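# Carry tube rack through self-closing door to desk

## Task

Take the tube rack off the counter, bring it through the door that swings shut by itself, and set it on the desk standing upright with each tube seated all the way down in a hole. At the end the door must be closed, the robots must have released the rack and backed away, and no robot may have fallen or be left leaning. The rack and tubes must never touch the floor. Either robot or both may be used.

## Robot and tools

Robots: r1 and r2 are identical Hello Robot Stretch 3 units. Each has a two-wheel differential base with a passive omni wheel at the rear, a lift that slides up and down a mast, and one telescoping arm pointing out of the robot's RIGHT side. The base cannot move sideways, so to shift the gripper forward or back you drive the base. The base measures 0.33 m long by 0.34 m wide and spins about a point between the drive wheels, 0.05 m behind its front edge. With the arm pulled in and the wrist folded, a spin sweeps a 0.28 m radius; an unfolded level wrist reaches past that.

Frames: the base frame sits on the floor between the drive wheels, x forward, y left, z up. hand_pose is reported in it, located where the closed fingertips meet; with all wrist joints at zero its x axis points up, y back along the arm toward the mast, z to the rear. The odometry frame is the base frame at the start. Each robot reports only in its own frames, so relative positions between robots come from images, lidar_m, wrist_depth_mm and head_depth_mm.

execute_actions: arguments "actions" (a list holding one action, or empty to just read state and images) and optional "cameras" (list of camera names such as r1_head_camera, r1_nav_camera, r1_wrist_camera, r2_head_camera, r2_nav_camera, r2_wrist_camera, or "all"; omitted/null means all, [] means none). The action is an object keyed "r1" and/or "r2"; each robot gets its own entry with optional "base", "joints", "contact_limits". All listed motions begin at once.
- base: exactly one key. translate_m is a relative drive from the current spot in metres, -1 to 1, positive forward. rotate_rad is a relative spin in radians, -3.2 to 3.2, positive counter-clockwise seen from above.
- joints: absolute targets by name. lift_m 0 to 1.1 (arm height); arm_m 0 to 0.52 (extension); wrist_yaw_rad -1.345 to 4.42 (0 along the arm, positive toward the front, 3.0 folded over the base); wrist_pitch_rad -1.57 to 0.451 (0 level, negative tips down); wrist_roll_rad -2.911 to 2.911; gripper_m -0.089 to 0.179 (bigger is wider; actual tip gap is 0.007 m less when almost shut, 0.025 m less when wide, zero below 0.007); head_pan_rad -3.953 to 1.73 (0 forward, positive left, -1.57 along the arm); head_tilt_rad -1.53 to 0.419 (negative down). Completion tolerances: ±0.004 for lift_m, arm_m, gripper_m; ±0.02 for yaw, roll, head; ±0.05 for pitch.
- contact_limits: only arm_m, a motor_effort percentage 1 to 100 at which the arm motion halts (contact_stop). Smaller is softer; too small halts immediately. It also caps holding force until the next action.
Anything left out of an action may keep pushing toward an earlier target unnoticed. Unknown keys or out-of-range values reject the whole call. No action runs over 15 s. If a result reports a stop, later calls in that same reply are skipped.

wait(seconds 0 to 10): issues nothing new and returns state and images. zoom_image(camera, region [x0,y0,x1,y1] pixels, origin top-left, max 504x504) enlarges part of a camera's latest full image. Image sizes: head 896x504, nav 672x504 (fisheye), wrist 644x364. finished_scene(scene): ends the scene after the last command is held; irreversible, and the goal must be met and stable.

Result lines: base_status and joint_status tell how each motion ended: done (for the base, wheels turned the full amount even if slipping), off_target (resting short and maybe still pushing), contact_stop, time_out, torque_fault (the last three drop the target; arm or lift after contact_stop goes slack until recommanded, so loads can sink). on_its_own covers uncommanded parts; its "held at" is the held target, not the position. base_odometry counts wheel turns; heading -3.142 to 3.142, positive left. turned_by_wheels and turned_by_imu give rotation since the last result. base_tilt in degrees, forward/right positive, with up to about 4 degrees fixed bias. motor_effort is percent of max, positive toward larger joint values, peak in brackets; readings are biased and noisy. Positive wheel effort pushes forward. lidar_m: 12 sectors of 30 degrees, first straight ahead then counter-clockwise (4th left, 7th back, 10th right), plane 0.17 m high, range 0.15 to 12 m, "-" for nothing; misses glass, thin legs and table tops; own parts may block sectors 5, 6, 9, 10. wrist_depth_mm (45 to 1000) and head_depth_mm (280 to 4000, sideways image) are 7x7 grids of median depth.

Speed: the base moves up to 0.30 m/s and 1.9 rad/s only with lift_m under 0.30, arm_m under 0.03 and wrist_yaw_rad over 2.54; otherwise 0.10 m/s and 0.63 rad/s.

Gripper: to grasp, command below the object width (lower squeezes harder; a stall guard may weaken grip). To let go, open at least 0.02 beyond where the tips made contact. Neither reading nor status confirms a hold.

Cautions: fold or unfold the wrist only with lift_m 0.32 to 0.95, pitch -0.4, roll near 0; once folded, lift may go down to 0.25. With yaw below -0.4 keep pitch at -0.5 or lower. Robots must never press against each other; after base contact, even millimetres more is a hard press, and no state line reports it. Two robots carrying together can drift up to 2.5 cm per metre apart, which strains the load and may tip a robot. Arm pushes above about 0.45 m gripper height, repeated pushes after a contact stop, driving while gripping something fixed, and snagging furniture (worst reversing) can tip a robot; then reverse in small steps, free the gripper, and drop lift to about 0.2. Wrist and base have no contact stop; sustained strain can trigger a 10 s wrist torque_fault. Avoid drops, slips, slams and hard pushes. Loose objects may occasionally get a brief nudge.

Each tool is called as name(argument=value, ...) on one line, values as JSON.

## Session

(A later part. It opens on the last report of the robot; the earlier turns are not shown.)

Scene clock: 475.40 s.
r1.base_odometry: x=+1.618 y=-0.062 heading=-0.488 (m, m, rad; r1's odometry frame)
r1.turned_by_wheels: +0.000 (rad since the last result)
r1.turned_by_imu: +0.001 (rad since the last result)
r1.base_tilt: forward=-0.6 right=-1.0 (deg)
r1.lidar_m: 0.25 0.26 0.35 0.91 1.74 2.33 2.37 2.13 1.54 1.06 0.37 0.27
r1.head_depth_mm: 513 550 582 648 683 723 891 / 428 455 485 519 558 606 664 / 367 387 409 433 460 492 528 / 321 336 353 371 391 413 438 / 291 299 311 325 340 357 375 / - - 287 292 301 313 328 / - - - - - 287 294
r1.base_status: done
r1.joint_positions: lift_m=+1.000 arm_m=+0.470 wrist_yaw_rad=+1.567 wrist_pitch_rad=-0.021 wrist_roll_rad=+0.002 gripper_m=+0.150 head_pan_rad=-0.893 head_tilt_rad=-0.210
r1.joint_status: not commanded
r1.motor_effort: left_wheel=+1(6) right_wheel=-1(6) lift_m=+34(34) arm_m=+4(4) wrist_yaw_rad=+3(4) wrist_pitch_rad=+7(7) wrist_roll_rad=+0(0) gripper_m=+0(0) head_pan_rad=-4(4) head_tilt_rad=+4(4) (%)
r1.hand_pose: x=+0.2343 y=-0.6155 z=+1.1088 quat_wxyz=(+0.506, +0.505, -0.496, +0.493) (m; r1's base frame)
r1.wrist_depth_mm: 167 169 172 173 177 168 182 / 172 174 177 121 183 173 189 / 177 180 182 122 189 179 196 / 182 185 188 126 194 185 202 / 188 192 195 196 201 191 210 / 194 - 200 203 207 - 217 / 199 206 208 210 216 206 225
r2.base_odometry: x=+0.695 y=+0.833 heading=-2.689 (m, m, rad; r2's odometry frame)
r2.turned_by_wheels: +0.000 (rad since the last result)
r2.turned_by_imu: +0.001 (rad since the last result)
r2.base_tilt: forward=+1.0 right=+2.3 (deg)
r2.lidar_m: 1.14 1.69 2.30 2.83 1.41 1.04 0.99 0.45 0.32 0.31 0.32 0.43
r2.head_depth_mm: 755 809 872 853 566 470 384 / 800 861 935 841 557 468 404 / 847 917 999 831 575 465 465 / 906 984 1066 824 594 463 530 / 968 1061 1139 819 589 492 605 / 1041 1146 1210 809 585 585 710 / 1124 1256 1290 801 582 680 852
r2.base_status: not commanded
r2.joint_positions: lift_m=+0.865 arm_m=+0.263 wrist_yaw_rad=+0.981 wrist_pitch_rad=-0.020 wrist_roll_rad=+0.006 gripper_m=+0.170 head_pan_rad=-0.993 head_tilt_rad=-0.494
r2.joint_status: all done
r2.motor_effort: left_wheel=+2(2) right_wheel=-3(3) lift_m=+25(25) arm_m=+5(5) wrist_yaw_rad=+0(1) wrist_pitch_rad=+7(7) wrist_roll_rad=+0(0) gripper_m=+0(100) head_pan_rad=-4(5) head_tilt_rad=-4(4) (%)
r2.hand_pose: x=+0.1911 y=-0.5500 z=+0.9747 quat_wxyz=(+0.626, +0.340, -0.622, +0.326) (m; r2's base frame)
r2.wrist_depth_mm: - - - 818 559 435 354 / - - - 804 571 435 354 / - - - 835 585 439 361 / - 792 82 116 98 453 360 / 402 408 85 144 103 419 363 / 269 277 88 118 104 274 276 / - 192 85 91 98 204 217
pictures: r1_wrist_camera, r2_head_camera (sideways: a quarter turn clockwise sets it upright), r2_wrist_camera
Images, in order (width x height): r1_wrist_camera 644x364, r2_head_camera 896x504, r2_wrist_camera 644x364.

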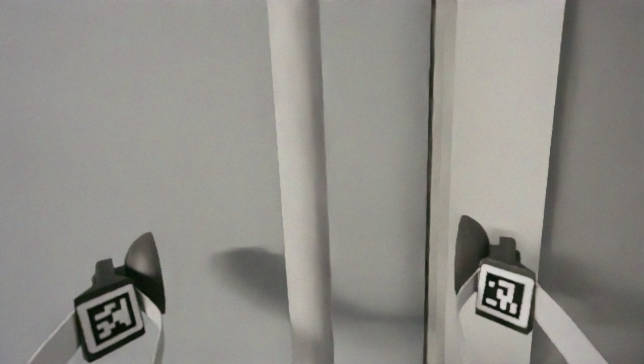

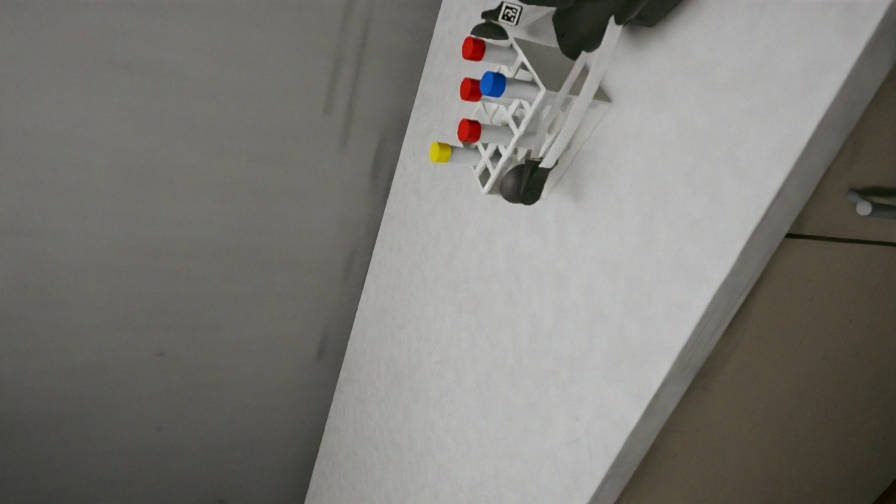

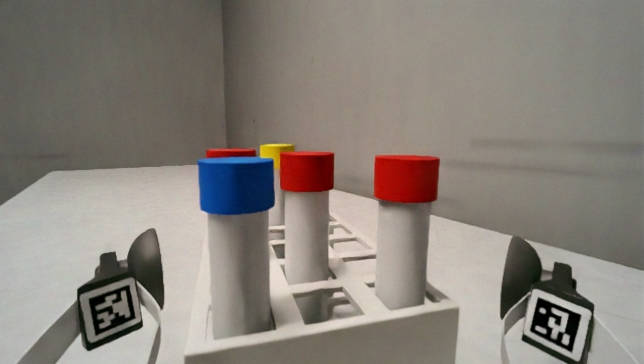

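execute_actions(actions=[{"r1": {"joints": {"gripper_m": -0.03}}, "r2": {"base": {"translate_m": -0.013}, "joints": {"wrist_yaw_rad": 1.08, "arm_m": 0.283}}}], cameras=["r1_wrist_camera"])

execute_actions(actions=[{"r1": {"base": {"translate_m": -0.125}, "joints": {"arm_m": 0.454}, "contact_limits": {"arm_m": 40}}, "r2": {"base": {"translate_m": -0.011}, "joints": {"wrist_yaw_rad": 1.18, "arm_m": 0.306}}}], cameras=[])

execute_actions(actions=[{"r1": {"base": {"translate_m": -0.125}, "joints": {"arm_m": 0.418}, "contact_limits": {"arm_m": 40}}, "r2": {"base": {"translate_m": -0.01}, "joints": {"wrist_yaw_rad": 1.29, "arm_m": 0.332}}}], cameras=["r2_wrist_camera"])

Scene clock: 509.53 s.
r1.base_odometry: x=+1.618 y=-0.062 heading=-0.487 (m, m, rad; r1's odometry frame)
r1.turned_by_wheels: +0.000 (rad since the last result)
r1.turned_by_imu: +0.001 (rad since the last result)
r1.base_tilt: forward=-0.6 right=-1.1 (deg)
r1.lidar_m: 0.25 0.26 0.35 0.91 1.74 2.34 2.37 2.12 1.53 1.06 0.37 0.26
r1.head_depth_mm: 508 546 576 642 660 721 889 / 424 450 481 514 554 602 659 / 364 384 406 429 457 489 525 / 319 334 351 369 388 411 436 / 290 298 309 323 338 355 373 / - - 286 292 299 312 326 / - - - - - 288 292
r1.base_status: not commanded
r1.joint_positions: lift_m=+1.000 arm_m=+0.470 wrist_yaw_rad=+1.570 wrist_pitch_rad=-0.020 wrist_roll_rad=+0.002 gripper_m=-0.029 head_pan_rad=-0.893 head_tilt_rad=-0.210
r1.joint_status: all done
r1.motor_effort: left_wheel=+6(16) right_wheel=-7(20) lift_m=+33(33) arm_m=+4(4) wrist_yaw_rad=+0(3) wrist_pitch_rad=+7(7) wrist_roll_rad=+0(0) gripper_m=-14(92) head_pan_rad=-4(3) head_tilt_rad=+4(4) (%)
r1.hand_pose: x=+0.2343 y=-0.6149 z=+1.1090 quat_wxyz=(+0.505, +0.505, -0.495, +0.494) (m; r1's base frame)
r1.wrist_depth_mm: 166 168 170 115 175 167 181 / 170 172 175 116 181 172 187 / 175 178 180 119 186 177 194 / 181 182 186 124 192 184 200 / 186 189 192 126 199 190 208 / 193 196 198 128 206 196 215 / 198 203 208 140 212 204 223
r2.base_odometry: x=+0.707 y=+0.838 heading=-2.689 (m, m, rad; r2's odometry frame)
r2.turned_by_wheels: +0.000 (rad since the last result)
r2.turned_by_imu: +0.001 (rad since the last result)
r2.base_tilt: forward=+1.0 right=+2.3 (deg)
r2.lidar_m: 1.14 1.71 2.32 2.84 1.39 1.02 0.98 0.45 0.32 0.31 0.32 0.44
r2.head_depth_mm: 754 807 871 851 566 470 384 / 798 859 932 845 554 468 404 / 849 915 998 832 575 465 468 / 903 981 1071 826 594 463 528 / 967 1064 1139 820 588 492 605 / 1040 1146 1213 810 585 585 708 / 1132 1255 1286 801 582 680 854
r2.base_status: done
r2.joint_positions: lift_m=+0.865 arm_m=+0.283 wrist_yaw_rad=+1.078 wrist_pitch_rad=-0.020 wrist_roll_rad=+0.006 gripper_m=+0.170 head_pan_rad=-0.993 head_tilt_rad=-0.494
r2.joint_status: all done
r2.motor_effort: left_wheel=+2(4) right_wheel=-4(10) lift_m=+25(25) arm_m=+5(5) wrist_yaw_rad=+2(3) wrist_pitch_rad=+7(7) wrist_roll_rad=+0(0) gripper_m=+1(0) head_pan_rad=-4(4) head_tilt_rad=-4(4) (%)
r2.hand_pose: x=+0.2039 y=-0.5487 z=+0.9747 quat_wxyz=(+0.609, +0.370, -0.605, +0.355) (m; r2's base frame)
r2.wrist_depth_mm: - - - 917 603 454 361 / - - - 938 621 463 362 / - - - 932 614 463 363 / - 804 84 119 97 459 365 / 401 407 90 124 101 421 366 / 269 281 92 121 103 276 274 / - 191 88 93 98 206 217
pictures: r1_wrist_camera
Images, in order (width x height): r1_wrist_camera 644x364.

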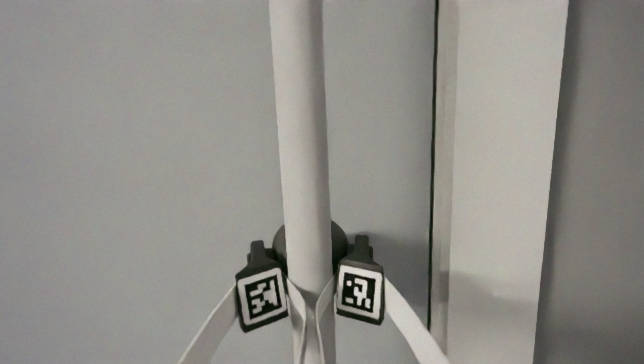

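Scene clock: 511.73 s.
r1.base_odometry: x=+1.507 y=-0.004 heading=-0.487 (m, m, rad; r1's odometry frame)
r1.turned_by_wheels: +0.000 (rad since the last result)
r1.turned_by_imu: +0.001 (rad since the last result)
r1.base_tilt: forward=-0.6 right=-1.0 (deg)
r1.lidar_m: 0.33 0.36 0.51 1.37 1.74 2.34 2.25 2.13 1.53 1.47 0.43 0.34
r1.head_depth_mm: 515 548 580 628 653 703 1388 / 456 480 509 541 578 621 672 / 407 428 451 475 504 536 572 / 369 386 404 425 446 470 499 / 337 351 366 383 400 421 443 / 310 322 335 349 363 380 397 / 289 297 308 320 333 346 360
r1.base_status: done
r1.joint_positions: lift_m=+1.000 arm_m=+0.454 wrist_yaw_rad=+1.565 wrist_pitch_rad=-0.019 wrist_roll_rad=+0.002 gripper_m=-0.029 head_pan_rad=-0.893 head_tilt_rad=-0.210
r1.joint_status: all done
r1.motor_effort: left_wheel=+5(13) right_wheel=-7(31) lift_m=+34(34) arm_m=-5(10) wrist_yaw_rad=+5(41) wrist_pitch_rad=+6(7) wrist_roll_rad=+0(0) gripper_m=-15(17) head_pan_rad=-4(4) head_tilt_rad=+4(4) (%)
r1.contact_limits: arm_m 40 (drawing in: default 26, maximum 42; extending or still: default 34, maximum 57)
r1.hand_pose: x=+0.2344 y=-0.6009 z=+1.1094 quat_wxyz=(+0.506, +0.504, -0.497, +0.493) (m; r1's base frame)
r1.wrist_depth_mm: 181 178 174 113 169 299 305 / 188 185 181 115 174 309 316 / 194 191 187 120 180 318 326 / 200 197 192 186 187 327 336 / 208 204 199 126 192 341 350 / 216 212 208 128 198 353 360 / 225 220 215 206 208 367 377
r2.base_odometry: x=+0.716 y=+0.843 heading=-2.689 (m, m, rad; r2's odometry frame)
r2.turned_by_wheels: +0.000 (rad since the last result)
r2.turned_by_imu: +0.000 (rad since the last result)
r2.base_tilt: forward=+1.0 right=+2.2 (deg)
r2.lidar_m: 1.15 1.72 2.34 2.84 1.37 1.01 0.97 0.45 0.32 0.31 0.32 0.44
r2.head_depth_mm: 755 811 875 893 604 470 385 / 799 862 931 842 556 468 403 / 847 920 1001 808 575 465 468 / 904 982 1066 824 592 463 521 / 969 1060 1138 820 589 492 606 / 1040 1151 1213 806 584 586 709 / 1124 1256 1290 801 581 682 856
r2.base_status: done
r2.joint_positions: lift_m=+0.865 arm_m=+0.306 wrist_yaw_rad=+1.179 wrist_pitch_rad=-0.020 wrist_roll_rad=+0.006 gripper_m=+0.170 head_pan_rad=-0.993 head_tilt_rad=-0.494
r2.joint_status: all done
r2.motor_effort: left_wheel=+2(5) right_wheel=-3(9) lift_m=+25(25) arm_m=+5(6) wrist_yaw_rad=+3(3) wrist_pitch_rad=+7(7) wrist_roll_rad=+1(0) gripper_m=+1(1) head_pan_rad=-4(4) head_tilt_rad=-4(4) (%)
r2.hand_pose: x=+0.2149 y=-0.5484 z=+0.9747 quat_wxyz=(+0.590, +0.400, -0.585, +0.386) (m; r2's base frame)
r2.wrist_depth_mm: - - - - 664 471 364 / - - - - 664 472 366 / - - - - 683 476 369 / - 810 90 117 97 483 374 / 440 406 94 121 347 425 364 / 266 280 95 122 107 275 275 / - 138 91 94 96 204 215
pictures: none
No camera images: the call's "cameras" was empty. Leave "cameras" out to get every camera's image.

Scene clock: 513.93 s.
r1.base_odometry: x=+1.397 y=+0.055 heading=-0.487 (m, m, rad; r1's odometry frame)
r1.turned_by_wheels: +0.001 (rad since the last result)
r1.turned_by_imu: +0.002 (rad since the last result)
r1.base_tilt: forward=-0.6 right=-1.1 (deg)
r1.lidar_m: 0.40 0.46 0.70 1.69 1.27 2.21 2.13 2.14 1.54 1.47 0.47 0.40
r1.head_depth_mm: 512 540 566 596 631 669 1589 / 469 493 520 550 584 622 668 / 432 453 476 501 528 559 595 / 402 420 439 460 483 509 539 / 374 390 407 425 445 467 490 / 351 365 379 395 412 431 452 / 330 343 355 368 384 400 418
r1.base_status: done
r1.joint_positions: lift_m=+1.000 arm_m=+0.418 wrist_yaw_rad=+1.532 wrist_pitch_rad=-0.019 wrist_roll_rad=+0.002 gripper_m=-0.029 head_pan_rad=-0.893 head_tilt_rad=-0.210
r1.joint_status: all done
r1.on_its_own: wrist_yaw_rad is held at +1.523, not at your +1.570, by its stall guard, which is not easing now
r1.motor_effort: left_wheel=+9(12) right_wheel=-12(29) lift_m=+34(34) arm_m=-4(13) wrist_yaw_rad=-10(76) wrist_pitch_rad=+6(6) wrist_roll_rad=+0(0) gripper_m=-14(20) head_pan_rad=-3(4) head_tilt_rad=+4(3) (%)
r1.contact_limits: arm_m 40 (drawing in: default 26, maximum 42; extending or still: default 34, maximum 57)
r1.hand_pose: x=+0.2342 y=-0.5732 z=+1.1094 quat_wxyz=(+0.514, +0.495, -0.505, +0.485) (m; r1's base frame)
r1.wrist_depth_mm: 198 190 181 115 164 426 441 / 206 196 187 117 170 440 452 / 214 204 193 120 175 456 467 / 222 211 201 126 181 467 485 / 233 220 207 126 186 488 506 / 240 230 218 129 192 500 524 / 252 239 223 141 202 522 548
r2.base_odometry: x=+0.725 y=+0.848 heading=-2.689 (m, m, rad; r2's odometry frame)
r2.turned_by_wheels: +0.000 (rad since the last result)
r2.turned_by_imu: +0.000 (rad since the last result)
r2.base_tilt: forward=+1.0 right=+2.3 (deg)
r2.lidar_m: 1.14 1.73 2.34 2.84 1.27 1.00 0.96 0.45 0.33 0.31 0.32 0.44
r2.head_depth_mm: 755 808 875 873 570 470 384 / 800 862 933 843 573 468 404 / 846 919 1003 791 575 465 469 / 904 986 1067 825 593 463 520 / 967 1058 1140 816 589 492 607 / 1041 1149 1215 810 584 586 711 / 1126 1256 1291 801 582 683 856
r2.base_status: done
r2.joint_positions: lift_m=+0.865 arm_m=+0.332 wrist_yaw_rad=+1.289 wrist_pitch_rad=-0.020 wrist_roll_rad=+0.006 gripper_m=+0.170 head_pan_rad=-0.993 head_tilt_rad=-0.494
r2.joint_status: all done
r2.motor_effort: left_wheel=+2(4) right_wheel=-3(10) lift_m=+25(25) arm_m=+5(5) wrist_yaw_rad=+2(4) wrist_pitch_rad=+7(7) wrist_roll_rad=+0(0) gripper_m=+0(1) head_pan_rad=-4(4) head_tilt_rad=-4(4) (%)
r2.hand_pose: x=+0.2242 y=-0.5479 z=+0.9747 quat_wxyz=(+0.568, +0.432, -0.562, +0.418) (m; r2's base frame)
r2.wrist_depth_mm: - - - - 750 501 380 / - - - - 766 506 375 / - - - - 778 507 383 / - - 94 119 598 515 376 / - 406 99 125 373 415 377 / 278 277 101 123 242 275 274 / - 184 96 96 98 205 216
pictures: r2_wrist_camera
Images, in order (width x height): r2_wrist_camera 644x364.

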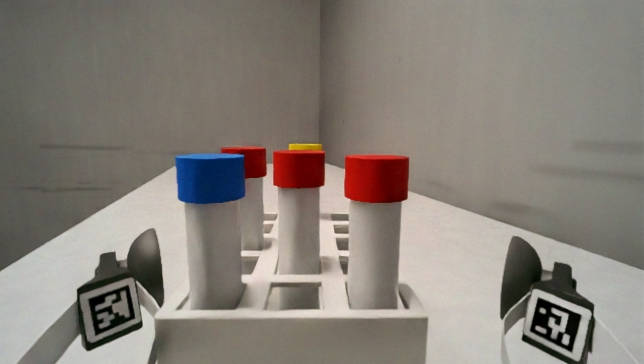

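execute_actions(actions=[{"r1": {"base": {"translate_m": -0.055}, "joints": {"arm_m": 0.393, "wrist_yaw_rad": 1.57}, "contact_limits": {"arm_m": 40}}, "r2": {"base": {"translate_m": 0.043}, "joints": {"arm_m": 0.344}}}], cameras=["r2_wrist_camera"])

execute_actions(actions=[{"r1": {"base": {"translate_m": -0.055}, "joints": {"arm_m": 0.368}, "contact_limits": {"arm_m": 40}}, "r2": {"joints": {"gripper_m": 0.06}}}], cameras=["r2_wrist_camera"])

execute_actions(actions=[{"r1": {"base": {"translate_m": -0.044}, "joints": {"arm_m": 0.3405}, "contact_limits": {"arm_m": 40}}}], cameras=[])

execute_actions(actions=[{"r1": {"base": {"translate_m": -0.044}, "joints": {"arm_m": 0.313}, "contact_limits": {"arm_m": 40}}}], cameras=["r1_wrist_camera", "r2_wrist_camera", "r2_head_camera"])

Scene clock: 533.20 s.
r1.base_odometry: x=+1.348 y=+0.080 heading=-0.486 (m, m, rad; r1's odometry frame)
r1.turned_by_wheels: +0.000 (rad since the last result)
r1.turned_by_imu: +0.002 (rad since the last result)
r1.base_tilt: forward=-0.6 right=-1.1 (deg)
r1.lidar_m: 0.43 0.51 0.78 1.68 1.27 2.15 2.07 2.14 1.54 1.47 0.48 0.42
r1.head_depth_mm: 504 532 553 580 611 653 1583 / 467 492 518 546 578 615 657 / 437 457 480 504 532 563 597 / 409 427 446 468 491 517 547 / 385 401 418 437 456 480 505 / 363 378 393 410 428 447 468 / 344 357 371 385 401 418 437
r1.base_status: done
r1.joint_positions: lift_m=+1.000 arm_m=+0.393 wrist_yaw_rad=+1.517 wrist_pitch_rad=-0.019 wrist_roll_rad=+0.002 gripper_m=-0.029 head_pan_rad=-0.893 head_tilt_rad=-0.210
r1.joint_status: wrist_yaw_rad off_target (ended at +1.517, target +1.570); the others done
r1.on_its_own: wrist_yaw_rad is held at +1.518, not at your +1.570, by its stall guard, which is not easing now
r1.motor_effort: left_wheel=+6(13) right_wheel=-10(29) lift_m=+33(33) arm_m=-5(9) wrist_yaw_rad=+0(62) wrist_pitch_rad=+6(7) wrist_roll_rad=+0(0) gripper_m=-16(18) head_pan_rad=-4(4) head_tilt_rad=+4(3) (%)
r1.contact_limits: arm_m 40 (drawing in: default 26, maximum 42; extending or still: default 34, maximum 57)
r1.hand_pose: x=+0.2340 y=-0.5520 z=+1.1093 quat_wxyz=(+0.518, +0.492, -0.509, +0.481) (m; r1's base frame)
r1.wrist_depth_mm: 207 197 183 113 163 487 498 / 217 203 190 116 168 502 513 / 225 212 197 177 173 519 532 / 233 220 205 184 179 531 560 / 245 228 213 128 185 551 577 / 257 239 223 130 189 579 593 / 271 248 230 207 199 600 618
r2.base_odometry: x=+0.687 y=+0.829 heading=-2.689 (m, m, rad; r2's odometry frame)
r2.turned_by_wheels: +0.000 (rad since the last result)
r2.turned_by_imu: +0.002 (rad since the last result)
r2.base_tilt: forward=+1.1 right=+2.3 (deg)
r2.lidar_m: 1.14 1.68 2.28 2.85 1.27 1.04 1.00 0.45 0.32 0.31 0.32 0.43
r2.head_depth_mm: 756 808 872 851 560 470 384 / 797 859 933 841 566 468 403 / 848 919 998 829 574 465 459 / 900 981 1066 826 592 463 529 / 967 1057 1140 818 588 491 606 / 1038 1150 1217 810 583 586 709 / 1130 1250 1279 800 583 680 855
r2.base_status: done
r2.joint_positions: lift_m=+0.865 arm_m=+0.344 wrist_yaw_rad=+1.289 wrist_pitch_rad=-0.020 wrist_roll_rad=+0.006 gripper_m=+0.170 head_pan_rad=-0.993 head_tilt_rad=-0.494
r2.joint_status: all done
r2.motor_effort: left_wheel=+2(6) right_wheel=-2(8) lift_m=+25(25) arm_m=+5(6) wrist_yaw_rad=+2(2) wrist_pitch_rad=+7(7) wrist_roll_rad=+0(0) gripper_m=+0(0) head_pan_rad=-5(4) head_tilt_rad=-4(4) (%)
r2.hand_pose: x=+0.2242 y=-0.5598 z=+0.9747 quat_wxyz=(+0.568, +0.432, -0.562, +0.418) (m; r2's base frame)
r2.wrist_depth_mm: - - - - 738 483 369 / - - - - 720 498 369 / - - - - 736 507 374 / - - 65 87 70 457 375 / - 368 64 93 71 393 363 / 267 151 66 96 72 257 279 / - 191 68 93 73 195 215
pictures: r2_wrist_camera
Images, in order (width x height): r2_wrist_camera 644x364.

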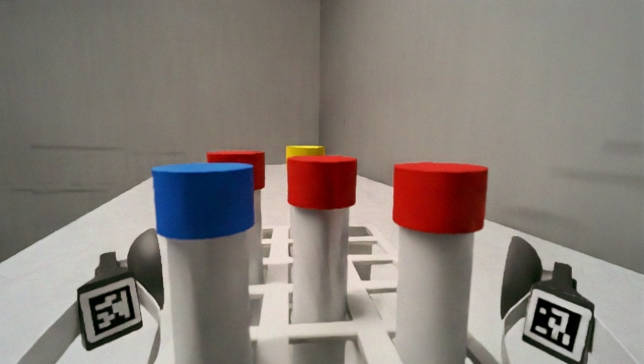

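Scene clock: 534.80 s.
r1.base_odometry: x=+1.300 y=+0.106 heading=-0.486 (m, m, rad; r1's odometry frame)
r1.turned_by_wheels: +0.000 (rad since the last result)
r1.turned_by_imu: +0.001 (rad since the last result)
r1.base_tilt: forward=-0.6 right=-1.1 (deg)
r1.lidar_m: 0.45 0.56 0.85 1.27 1.25 2.10 2.01 2.08 1.54 1.47 0.48 0.44
r1.head_depth_mm: 493 518 535 561 582 1537 1585 / 462 484 510 538 567 600 643 / 436 457 478 502 528 559 594 / 413 431 451 472 495 520 551 / 392 407 426 445 465 487 513 / 372 388 403 420 439 458 480 / 355 368 383 398 414 433 451
r1.base_status: done
r1.joint_positions: lift_m=+1.000 arm_m=+0.368 wrist_yaw_rad=+1.511 wrist_pitch_rad=-0.019 wrist_roll_rad=+0.002 gripper_m=-0.029 head_pan_rad=-0.893 head_tilt_rad=-0.210
r1.joint_status: all done
r1.on_its_own: wrist_yaw_rad is held at +1.518, not at your +1.570, by its stall guard, which is not easing now
r1.motor_effort: left_wheel=+4(11) right_wheel=-7(28) lift_m=+34(33) arm_m=-5(8) wrist_yaw_rad=+7(37) wrist_pitch_rad=+6(6) wrist_roll_rad=+0(0) gripper_m=-16(16) head_pan_rad=-4(4) head_tilt_rad=+5(4) (%)
r1.contact_limits: arm_m 40 (drawing in: default 26, maximum 42; extending or still: default 34, maximum 57)
r1.hand_pose: x=+0.2339 y=-0.5286 z=+1.1093 quat_wxyz=(+0.519, +0.490, -0.510, +0.479) (m; r1's base frame)
r1.wrist_depth_mm: 220 203 186 112 160 536 560 / 230 211 195 116 165 557 578 / 238 220 200 176 170 583 598 / 251 229 208 184 176 590 615 / 264 239 217 127 181 619 646 / 277 251 231 129 186 641 665 / 292 262 234 206 197 669 697
r2.base_odometry: x=+0.687 y=+0.829 heading=-2.689 (m, m, rad; r2's odometry frame)
r2.turned_by_wheels: +0.000 (rad since the last result)
r2.turned_by_imu: +0.000 (rad since the last result)
r2.base_tilt: forward=+1.0 right=+2.3 (deg)
r2.lidar_m: 1.15 1.68 2.28 1.25 1.25 1.04 1.00 0.45 0.32 0.31 0.32 0.44
r2.head_depth_mm: 754 809 871 853 570 470 384 / 796 860 932 773 574 467 404 / 847 920 1001 830 586 466 459 / 900 985 1067 824 594 463 529 / 967 1059 1139 818 589 493 605 / 1042 1147 1211 811 584 585 708 / 1125 1250 1290 802 582 682 853
r2.base_status: not commanded
r2.joint_positions: lift_m=+0.865 arm_m=+0.344 wrist_yaw_rad=+1.289 wrist_pitch_rad=-0.020 wrist_roll_rad=+0.006 gripper_m=+0.062 head_pan_rad=-0.993 head_tilt_rad=-0.494
r2.joint_status: all done
r2.motor_effort: left_wheel=+2(2) right_wheel=-3(2) lift_m=+25(25) arm_m=+5(5) wrist_yaw_rad=+2(2) wrist_pitch_rad=+7(7) wrist_roll_rad=+0(0) gripper_m=-40(100) head_pan_rad=-5(4) head_tilt_rad=-4(4) (%)
r2.hand_pose: x=+0.2243 y=-0.5598 z=+0.9747 quat_wxyz=(+0.568, +0.432, -0.562, +0.418) (m; r2's base frame)
r2.wrist_depth_mm: - - - - 739 486 364 / - - - - 766 493 368 / - - - - 753 508 367 / - - 80 117 98 508 374 / - 412 84 144 103 436 361 / 269 283 87 118 104 - 274 / 211 192 84 89 98 193 205
pictures: r2_wrist_camera
Images, in order (width x height): r2_wrist_camera 644x364.

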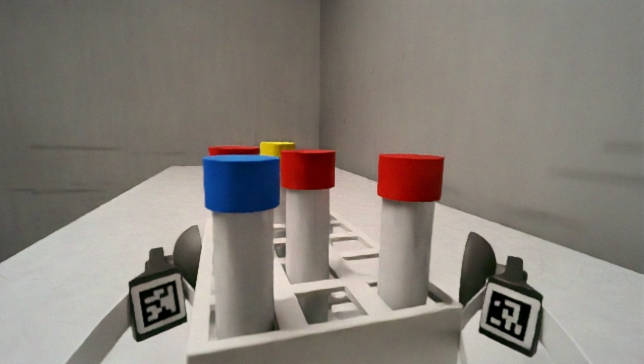

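Scene clock: 536.63 s.
r1.base_odometry: x=+1.261 y=+0.127 heading=-0.486 (m, m, rad; r1's odometry frame)
r1.turned_by_wheels: +0.000 (rad since the last result)
r1.turned_by_imu: +0.001 (rad since the last result)
r1.base_tilt: forward=-0.6 right=-1.1 (deg)
r1.lidar_m: 0.46 0.60 0.92 1.24 1.38 2.05 1.97 2.03 1.53 1.48 0.49 0.46
r1.head_depth_mm: 482 506 524 547 581 1547 1590 / 456 478 502 529 556 588 631 / 433 453 474 498 525 553 587 / 413 431 450 471 494 520 549 / 394 410 428 447 468 492 516 / 377 392 408 425 444 465 487 / 361 375 389 405 423 441 461
r1.base_status: done
r1.joint_positions: lift_m=+1.000 arm_m=+0.341 wrist_yaw_rad=+1.482 wrist_pitch_rad=-0.020 wrist_roll_rad=+0.002 gripper_m=-0.029 head_pan_rad=-0.893 head_tilt_rad=-0.210
r1.joint_status: all done
r1.on_its_own: wrist_yaw_rad is held at +1.478, not at your +1.570, by its stall guard, which is not easing now
r1.motor_effort: left_wheel=+5(8) right_wheel=-8(25) lift_m=+34(33) arm_m=-5(9) wrist_yaw_rad=-5(39) wrist_pitch_rad=+6(7) wrist_roll_rad=+0(0) gripper_m=-15(16) head_pan_rad=-4(4) head_tilt_rad=+4(4) (%)
r1.contact_limits: arm_m 40 (drawing in: default 26, maximum 42; extending or still: default 34, maximum 57)
r1.hand_pose: x=+0.2334 y=-0.5085 z=+1.1093 quat_wxyz=(+0.526, +0.483, -0.517, +0.472) (m; r1's base frame)
r1.wrist_depth_mm: 227 207 188 112 160 587 623 / 235 215 197 116 165 613 636 / 246 225 203 122 170 630 665 / 260 234 210 184 175 662 685 / 273 245 219 126 180 686 712 / 288 255 234 129 185 714 748 / 306 267 236 207 197 736 781
r2.base_odometry: x=+0.687 y=+0.829 heading=-2.689 (m, m, rad; r2's odometry frame)
r2.turned_by_wheels: +0.000 (rad since the last result)
r2.turned_by_imu: +0.000 (rad since the last result)
r2.base_tilt: forward=+1.0 right=+2.3 (deg)
r2.lidar_m: 1.15 1.68 2.29 1.24 1.38 1.04 1.00 0.45 0.32 0.31 0.32 0.43
r2.head_depth_mm: 754 809 872 852 570 470 384 / 799 863 931 773 575 467 403 / 849 918 999 831 585 465 459 / 903 984 1071 826 593 463 529 / 968 1058 1140 816 589 492 605 / 1038 1145 1214 809 585 586 710 / 1130 1253 1290 801 581 681 854
r2.base_status: not commanded
r2.joint_positions: lift_m=+0.865 arm_m=+0.344 wrist_yaw_rad=+1.289 wrist_pitch_rad=-0.020 wrist_roll_rad=+0.006 gripper_m=+0.071 head_pan_rad=-0.993 head_tilt_rad=-0.494
r2.joint_status: not commanded
r2.on_its_own: gripper_m is held at +0.072, not at your +0.060, by its stall guard, which is still easing
r2.motor_effort: left_wheel=+1(2) right_wheel=-3(3) lift_m=+25(25) arm_m=+5(5) wrist_yaw_rad=+1(1) wrist_pitch_rad=+7(7) wrist_roll_rad=+1(0) gripper_m=-2(40) head_pan_rad=-5(4) head_tilt_rad=-4(4) (%)
r2.hand_pose: x=+0.2242 y=-0.5598 z=+0.9747 quat_wxyz=(+0.568, +0.432, -0.562, +0.418) (m; r2's base frame)
r2.wrist_depth_mm: - - - - 704 486 364 / - - - - 742 494 365 / - - - - 732 505 367 / - - 80 114 97 489 373 / - 404 84 143 102 434 365 / 268 276 86 117 103 - 275 / 211 193 84 89 98 195 205
pictures: none
No camera images: the call's "cameras" was empty. Leave "cameras" out to get every camera's image.

Scene clock: 538.07 s.
r1.base_odometry: x=+1.222 y=+0.147 heading=-0.485 (m, m, rad; r1's odometry frame)
r1.turned_by_wheels: +0.000 (rad since the last result)
r1.turned_by_imu: +0.000 (rad since the last result)
r1.base_tilt: forward=-0.7 right=-1.1 (deg)
r1.lidar_m: 0.48 0.63 0.98 1.23 1.73 2.01 1.93 1.99 1.54 1.47 0.49 0.46
r1.head_depth_mm: 467 490 508 532 561 1569 1593 / 446 467 490 515 538 566 609 / 427 446 467 489 515 543 574 / 410 427 446 467 490 515 543 / 394 410 427 447 467 489 515 / 378 394 410 427 446 467 491 / 364 378 393 410 427 446 467
r1.base_status: done
r1.joint_positions: lift_m=+1.000 arm_m=+0.313 wrist_yaw_rad=+1.475 wrist_pitch_rad=-0.020 wrist_roll_rad=+0.002 gripper_m=-0.029 head_pan_rad=-0.893 head_tilt_rad=-0.210
r1.joint_status: all done
r1.on_its_own: wrist_yaw_rad is held at +1.478, not at your +1.570, by its stall guard, which is not easing now
r1.motor_effort: left_wheel=+4(10) right_wheel=-6(30) lift_m=+33(33) arm_m=-4(8) wrist_yaw_rad=+4(23) wrist_pitch_rad=+7(7) wrist_roll_rad=+0(0) gripper_m=-16(16) head_pan_rad=-4(3) head_tilt_rad=+3(4) (%)
r1.contact_limits: arm_m 40 (drawing in: default 26, maximum 42; extending or still: default 34, maximum 57)
r1.hand_pose: x=+0.2332 y=-0.4830 z=+1.1092 quat_wxyz=(+0.528, +0.481, -0.519, +0.470) (m; r1's base frame)
r1.wrist_depth_mm: 239 215 192 112 159 152 668 / 248 223 199 115 163 667 698 / 264 234 207 123 168 679 707 / 278 243 214 183 174 691 747 / 293 255 224 126 179 743 768 / 311 268 240 129 183 763 799 / 326 282 241 206 194 798 848
r2.base_odometry: x=+0.687 y=+0.829 heading=-2.689 (m, m, rad; r2's odometry frame)
r2.turned_by_wheels: +0.000 (rad since the last result)
r2.turned_by_imu: +0.000 (rad since the last result)
r2.base_tilt: forward=+1.1 right=+2.3 (deg)
r2.lidar_m: 1.14 1.68 2.28 1.23 1.42 1.04 1.00 0.45 0.32 0.31 0.32 0.43
r2.head_depth_mm: 755 809 874 853 569 471 384 / 798 858 934 794 574 468 403 / 850 919 998 831 586 465 458 / 904 983 1065 826 592 463 528 / 969 1060 1137 813 588 492 605 / 1039 1150 1217 808 585 585 708 / 1132 1253 1288 800 582 680 855
r2.base_status: not commanded
r2.joint_positions: lift_m=+0.865 arm_m=+0.344 wrist_yaw_rad=+1.289 wrist_pitch_rad=-0.020 wrist_roll_rad=+0.006 gripper_m=+0.079 head_pan_rad=-0.993 head_tilt_rad=-0.494
r2.joint_status: not commanded
r2.on_its_own: gripper_m is held at +0.079, not at your +0.060, by its stall guard, which is still easing
r2.motor_effort: left_wheel=+2(1) right_wheel=-3(3) lift_m=+25(25) arm_m=+5(5) wrist_yaw_rad=+1(1) wrist_pitch_rad=+7(7) wrist_roll_rad=+1(0) gripper_m=-4(32) head_pan_rad=-4(5) head_tilt_rad=-4(4) (%)
r2.hand_pose: x=+0.2242 y=-0.5598 z=+0.9747 quat_wxyz=(+0.568, +0.432, -0.562, +0.418) (m; r2's base frame)
r2.wrist_depth_mm: - - - - 731 488 366 / - - - - 748 484 376 / - - - - 735 492 368 / - - 79 115 97 501 367 / - 405 84 143 102 439 364 / 266 276 86 117 104 - 277 / 211 193 84 90 98 193 205
pictures: r1_wrist_camera, r2_head_camera (sideways: a quarter turn clockwise sets it upright), r2_wrist_camera
Images, in order (width x height): r1_wrist_camera 644x364, r2_head_camera 896x504, r2_wrist_camera 644x364.

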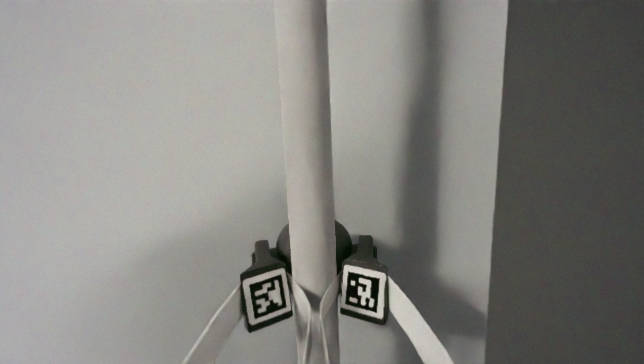

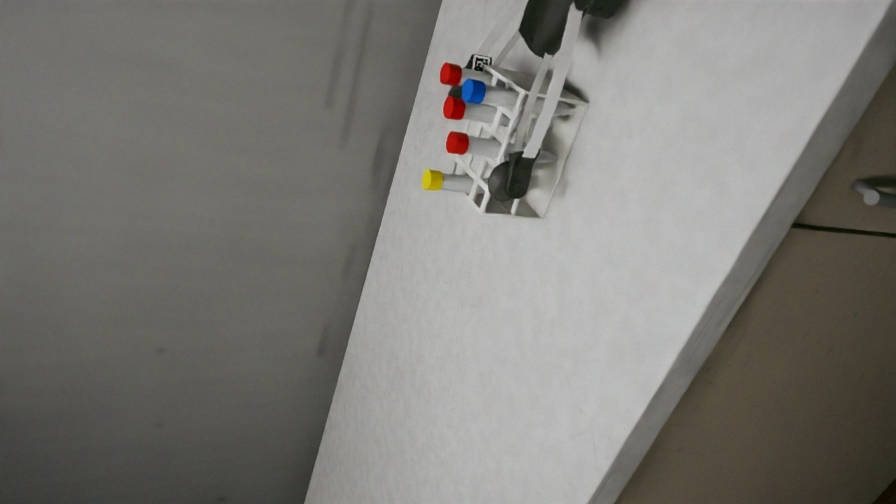

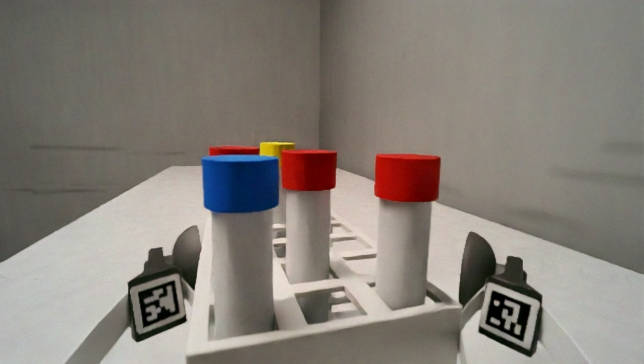

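execute_actions(actions=[{"r1": {"base": {"translate_m": -0.041}, "joints": {"arm_m": 0.28}, "contact_limits": {"arm_m": 40}}, "r2": {"joints": {"gripper_m": 0.066}}}], cameras=[])

execute_actions(actions=[{"r1": {"base": {"translate_m": -0.041}, "joints": {"arm_m": 0.247}, "contact_limits": {"arm_m": 40}}, "r2": {"joints": {"lift_m": 0.91}}}], cameras=["r2_wrist_camera", "r2_head_camera"])

Scene clock: 551.57 s.
r1.base_odometry: x=+1.185 y=+0.166 heading=-0.485 (m, m, rad; r1's odometry frame)
r1.turned_by_wheels: +0.000 (rad since the last result)
r1.turned_by_imu: +0.001 (rad since the last result)
r1.base_tilt: forward=-0.7 right=-1.0 (deg)
r1.lidar_m: 0.49 0.67 1.04 1.23 1.73 1.96 1.89 1.95 1.54 1.48 0.48 0.47
r1.head_depth_mm: 450 472 488 518 1488 1565 1607 / 433 453 473 498 517 541 587 / 417 436 457 478 502 529 560 / 403 420 438 459 482 506 534 / 389 406 423 442 462 484 509 / 376 391 408 425 445 465 488 / 364 378 394 410 428 447 468
r1.base_status: done
r1.joint_positions: lift_m=+1.000 arm_m=+0.281 wrist_yaw_rad=+1.456 wrist_pitch_rad=-0.020 wrist_roll_rad=+0.002 gripper_m=-0.029 head_pan_rad=-0.893 head_tilt_rad=-0.210
r1.joint_status: all done
r1.on_its_own: wrist_yaw_rad is held at +1.478, not at your +1.570, by its stall guard, which is still easing
r1.motor_effort: left_wheel=-2(7) right_wheel=+0(26) lift_m=+33(34) arm_m=-7(8) wrist_yaw_rad=+27(31) wrist_pitch_rad=+7(7) wrist_roll_rad=+0(0) gripper_m=-16(16) head_pan_rad=-4(4) head_tilt_rad=+3(5) (%)
r1.contact_limits: arm_m 40 (drawing in: default 26, maximum 42; extending or still: default 34, maximum 57)
r1.hand_pose: x=+0.2326 y=-0.4549 z=+1.1092 quat_wxyz=(+0.533, +0.476, -0.523, +0.465) (m; r1's base frame)
r1.wrist_depth_mm: 251 220 195 112 157 149 733 / 265 230 202 118 163 153 759 / 277 240 210 179 167 160 795 / 292 253 219 127 173 776 813 / 311 264 230 127 178 798 850 / 327 278 246 129 181 818 860 / 347 295 245 205 194 855 914
r2.base_odometry: x=+0.687 y=+0.829 heading=-2.689 (m, m, rad; r2's odometry frame)
r2.turned_by_wheels: +0.000 (rad since the last result)
r2.turned_by_imu: +0.001 (rad since the last result)
r2.base_tilt: forward=+1.1 right=+2.3 (deg)
r2.lidar_m: 1.14 1.68 2.29 1.23 1.42 1.04 1.00 0.45 0.32 0.31 0.32 0.44
r2.head_depth_mm: 753 808 869 852 570 470 385 / 797 861 932 793 574 467 403 / 848 917 996 829 585 465 459 / 904 983 1071 826 592 463 528 / 965 1059 1137 816 589 492 606 / 1044 1151 1215 811 585 585 709 / 1134 1253 1289 803 582 681 855
r2.base_status: not commanded
r2.joint_positions: lift_m=+0.865 arm_m=+0.344 wrist_yaw_rad=+1.289 wrist_pitch_rad=-0.020 wrist_roll_rad=+0.006 gripper_m=+0.072 head_pan_rad=-0.993 head_tilt_rad=-0.494
r2.joint_status: gripper_m off_target (ended at +0.072, target +0.066)
r2.motor_effort: left_wheel=+2(2) right_wheel=-3(3) lift_m=+25(25) arm_m=+5(5) wrist_yaw_rad=+1(2) wrist_pitch_rad=+7(7) wrist_roll_rad=+0(0) gripper_m=-34(100) head_pan_rad=-4(5) head_tilt_rad=-4(4) (%)
r2.hand_pose: x=+0.2243 y=-0.5598 z=+0.9747 quat_wxyz=(+0.568, +0.432, -0.562, +0.418) (m; r2's base frame)
r2.wrist_depth_mm: - - - - 741 487 365 / - - - - 743 494 366 / - - - - 729 496 370 / - - 80 115 98 497 373 / - 401 84 143 102 443 355 / 266 279 86 118 104 - 275 / 210 190 84 89 98 194 205
pictures: none
No camera images: the call's "cameras" was empty. Leave "cameras" out to get every camera's image.

Scene clock: 553.00 s.
r1.base_odometry: x=+1.149 y=+0.185 heading=-0.485 (m, m, rad; r1's odometry frame)
r1.turned_by_wheels: +0.000 (rad since the last result)
r1.turned_by_imu: +0.001 (rad since the last result)
r1.base_tilt: forward=-0.5 right=-1.0 (deg)
r1.lidar_m: 0.49 0.71 1.09 1.22 1.73 1.92 1.84 1.90 1.54 1.48 0.48 0.46
r1.head_depth_mm: 431 451 473 501 1507 1590 1617 / 418 436 452 473 460 520 564 / 406 423 443 463 486 512 541 / 394 410 428 448 470 494 520 / 383 398 415 434 454 475 501 / 372 387 403 420 439 460 483 / 361 376 391 408 426 445 466
r1.base_status: done
r1.joint_positions: lift_m=+1.000 arm_m=+0.247 wrist_yaw_rad=+1.433 wrist_pitch_rad=-0.020 wrist_roll_rad=+0.002 gripper_m=-0.029 head_pan_rad=-0.893 head_tilt_rad=-0.210
r1.joint_status: all done
r1.on_its_own: wrist_yaw_rad is held at +1.439, not at your +1.570, by its stall guard, which is not easing now
r1.motor_effort: left_wheel=+2(9) right_wheel=-6(28) lift_m=+34(34) arm_m=-5(8) wrist_yaw_rad=+7(15) wrist_pitch_rad=+7(7) wrist_roll_rad=+0(0) gripper_m=-15(16) head_pan_rad=-5(4) head_tilt_rad=+4(4) (%)
r1.contact_limits: arm_m 40 (drawing in: default 26, maximum 42; extending or still: default 34, maximum 57)
r1.hand_pose: x=+0.2319 y=-0.4275 z=+1.1091 quat_wxyz=(+0.538, +0.470, -0.529, +0.459) (m; r1's base frame)
r1.wrist_depth_mm: 263 226 198 112 156 147 797 / 279 238 204 116 161 152 809 / 293 249 212 175 165 156 870 / 311 261 222 183 172 163 892 / 330 276 233 127 177 866 929 / 346 289 251 129 180 889 955 / 372 303 249 207 191 924 995
r2.base_odometry: x=+0.687 y=+0.829 heading=-2.689 (m, m, rad; r2's odometry frame)
r2.turned_by_wheels: +0.000 (rad since the last result)
r2.turned_by_imu: +0.000 (rad since the last result)
r2.base_tilt: forward=+1.0 right=+2.3 (deg)
r2.lidar_m: 1.15 1.69 2.28 1.22 1.42 1.04 1.00 0.45 0.32 0.31 0.32 0.44
r2.head_depth_mm: 753 809 872 892 583 470 385 / 799 860 934 561 577 468 404 / 847 918 1001 613 596 465 458 / 903 985 1066 827 593 463 528 / 968 1061 1140 815 589 491 604 / 1040 1151 1213 810 585 585 708 / 1127 1254 1283 802 582 682 853
r2.base_status: not commanded
r2.joint_positions: lift_m=+0.910 arm_m=+0.344 wrist_yaw_rad=+1.289 wrist_pitch_rad=-0.026 wrist_roll_rad=+0.006 gripper_m=+0.079 head_pan_rad=-0.993 head_tilt_rad=-0.494
r2.joint_status: all done
r2.on_its_own: gripper_m is held at +0.077, not at your +0.066, by its stall guard, which is still easing
r2.motor_effort: left_wheel=+2(2) right_wheel=-3(3) lift_m=+41(43) arm_m=+5(4) wrist_yaw_rad=+1(1) wrist_pitch_rad=+9(9) wrist_roll_rad=+0(0) gripper_m=-30(34) head_pan_rad=-4(4) head_tilt_rad=-4(4) (%)
r2.hand_pose: x=+0.2241 y=-0.5597 z=+1.0176 quat_wxyz=(+0.569, +0.434, -0.561, +0.416) (m; r2's base frame)
r2.wrist_depth_mm: - - - - 737 491 366 / - - - - 744 486 367 / - - - - 758 490 365 / - - 80 116 98 494 372 / - 534 84 143 102 496 378 / 379 369 86 118 104 - 349 / 264 255 84 90 98 258 270
pictures: r2_head_camera (sideways: a quarter turn clockwise sets it upright), r2_wrist_camera
Images, in order (width x height): r2_head_camera 896x504, r2_wrist_camera 644x364.

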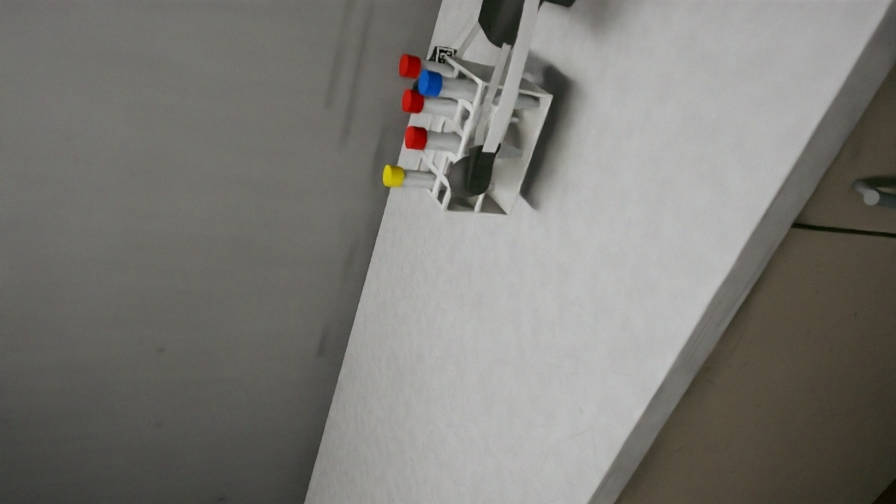

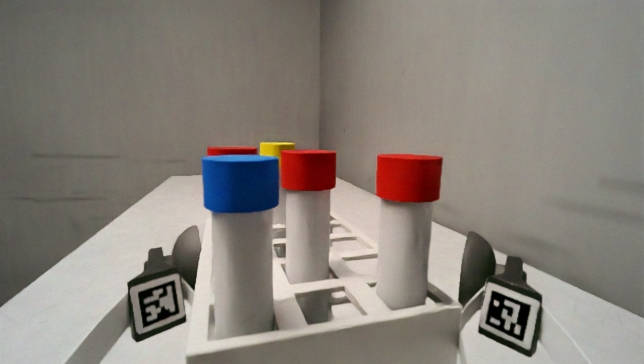

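execute_actions(actions=[{"r2": {"joints": {"gripper_m": 0.073}}}], cameras=[])

Scene clock: 559.97 s.
r1.base_odometry: x=+1.149 y=+0.185 heading=-0.485 (m, m, rad; r1's odometry frame)
r1.turned_by_wheels: +0.000 (rad since the last result)
r1.turned_by_imu: +0.001 (rad since the last result)
r1.base_tilt: forward=-0.6 right=-1.1 (deg)
r1.lidar_m: 0.49 0.71 1.10 1.22 1.73 1.92 1.84 1.90 1.54 1.48 0.47 0.46
r1.head_depth_mm: 432 451 473 501 1506 1587 1618 / 417 436 452 473 460 520 564 / 405 423 442 463 487 512 541 / 393 410 428 448 470 493 521 / 382 398 415 434 454 476 501 / 372 387 403 421 439 460 483 / 362 376 391 407 426 445 466
r1.base_status: not commanded
r1.joint_positions: lift_m=+1.000 arm_m=+0.247 wrist_yaw_rad=+1.433 wrist_pitch_rad=-0.020 wrist_roll_rad=+0.002 gripper_m=-0.029 head_pan_rad=-0.893 head_tilt_rad=-0.210
r1.joint_status: not commanded
r1.on_its_own: wrist_yaw_rad is held at +1.439, not at your +1.570, by its stall guard, which is not easing now
r1.motor_effort: left_wheel=+2(2) right_wheel=-6(5) lift_m=+34(33) arm_m=-5(5) wrist_yaw_rad=+7(7) wrist_pitch_rad=+7(7) wrist_roll_rad=+0(0) gripper_m=-16(16) head_pan_rad=-4(4) head_tilt_rad=+4(4) (%)
r1.hand_pose: x=+0.2319 y=-0.4275 z=+1.1091 quat_wxyz=(+0.538, +0.470, -0.529, +0.459) (m; r1's base frame)
r1.wrist_depth_mm: 265 227 198 112 156 147 790 / 276 236 204 116 161 151 834 / 292 249 214 175 166 156 851 / 309 259 223 183 172 163 884 / 330 273 233 127 177 866 916 / 351 289 252 129 178 887 948 / 372 304 249 207 192 911 -
r2.base_odometry: x=+0.687 y=+0.829 heading=-2.689 (m, m, rad; r2's odometry frame)
r2.turned_by_wheels: +0.000 (rad since the last result)
r2.turned_by_imu: +0.001 (rad since the last result)
r2.base_tilt: forward=+1.0 right=+2.2 (deg)
r2.lidar_m: 1.14 1.68 2.28 1.22 1.42 1.04 1.00 0.45 0.32 0.31 0.32 0.43
r2.head_depth_mm: 754 808 874 896 583 470 384 / 799 859 930 560 579 467 404 / 847 917 1001 612 595 466 458 / 903 986 1064 824 593 463 529 / 966 1057 1140 819 589 491 605 / 1039 1149 1210 810 584 585 707 / 1127 1255 1287 802 582 681 854
r2.base_status: not commanded
r2.joint_positions: lift_m=+0.910 arm_m=+0.344 wrist_yaw_rad=+1.289 wrist_pitch_rad=-0.026 wrist_roll_rad=+0.006 gripper_m=+0.075 head_pan_rad=-0.993 head_tilt_rad=-0.494
r2.joint_status: all done
r2.motor_effort: left_wheel=+2(2) right_wheel=-3(3) lift_m=+41(41) arm_m=+5(5) wrist_yaw_rad=+1(1) wrist_pitch_rad=+9(9) wrist_roll_rad=+0(0) gripper_m=-32(95) head_pan_rad=-4(4) head_tilt_rad=-5(4) (%)
r2.hand_pose: x=+0.2241 y=-0.5597 z=+1.0176 quat_wxyz=(+0.569, +0.434, -0.561, +0.416) (m; r2's base frame)
r2.wrist_depth_mm: - - - - 723 478 365 / - - - - 738 496 365 / - - - - 744 493 371 / - - 80 116 98 495 371 / - 528 84 143 102 484 370 / 378 364 86 117 104 - 353 / 265 252 84 89 98 259 269
pictures: none
No camera images: the call's "cameras" was empty. Leave "cameras" out to get every camera's image.


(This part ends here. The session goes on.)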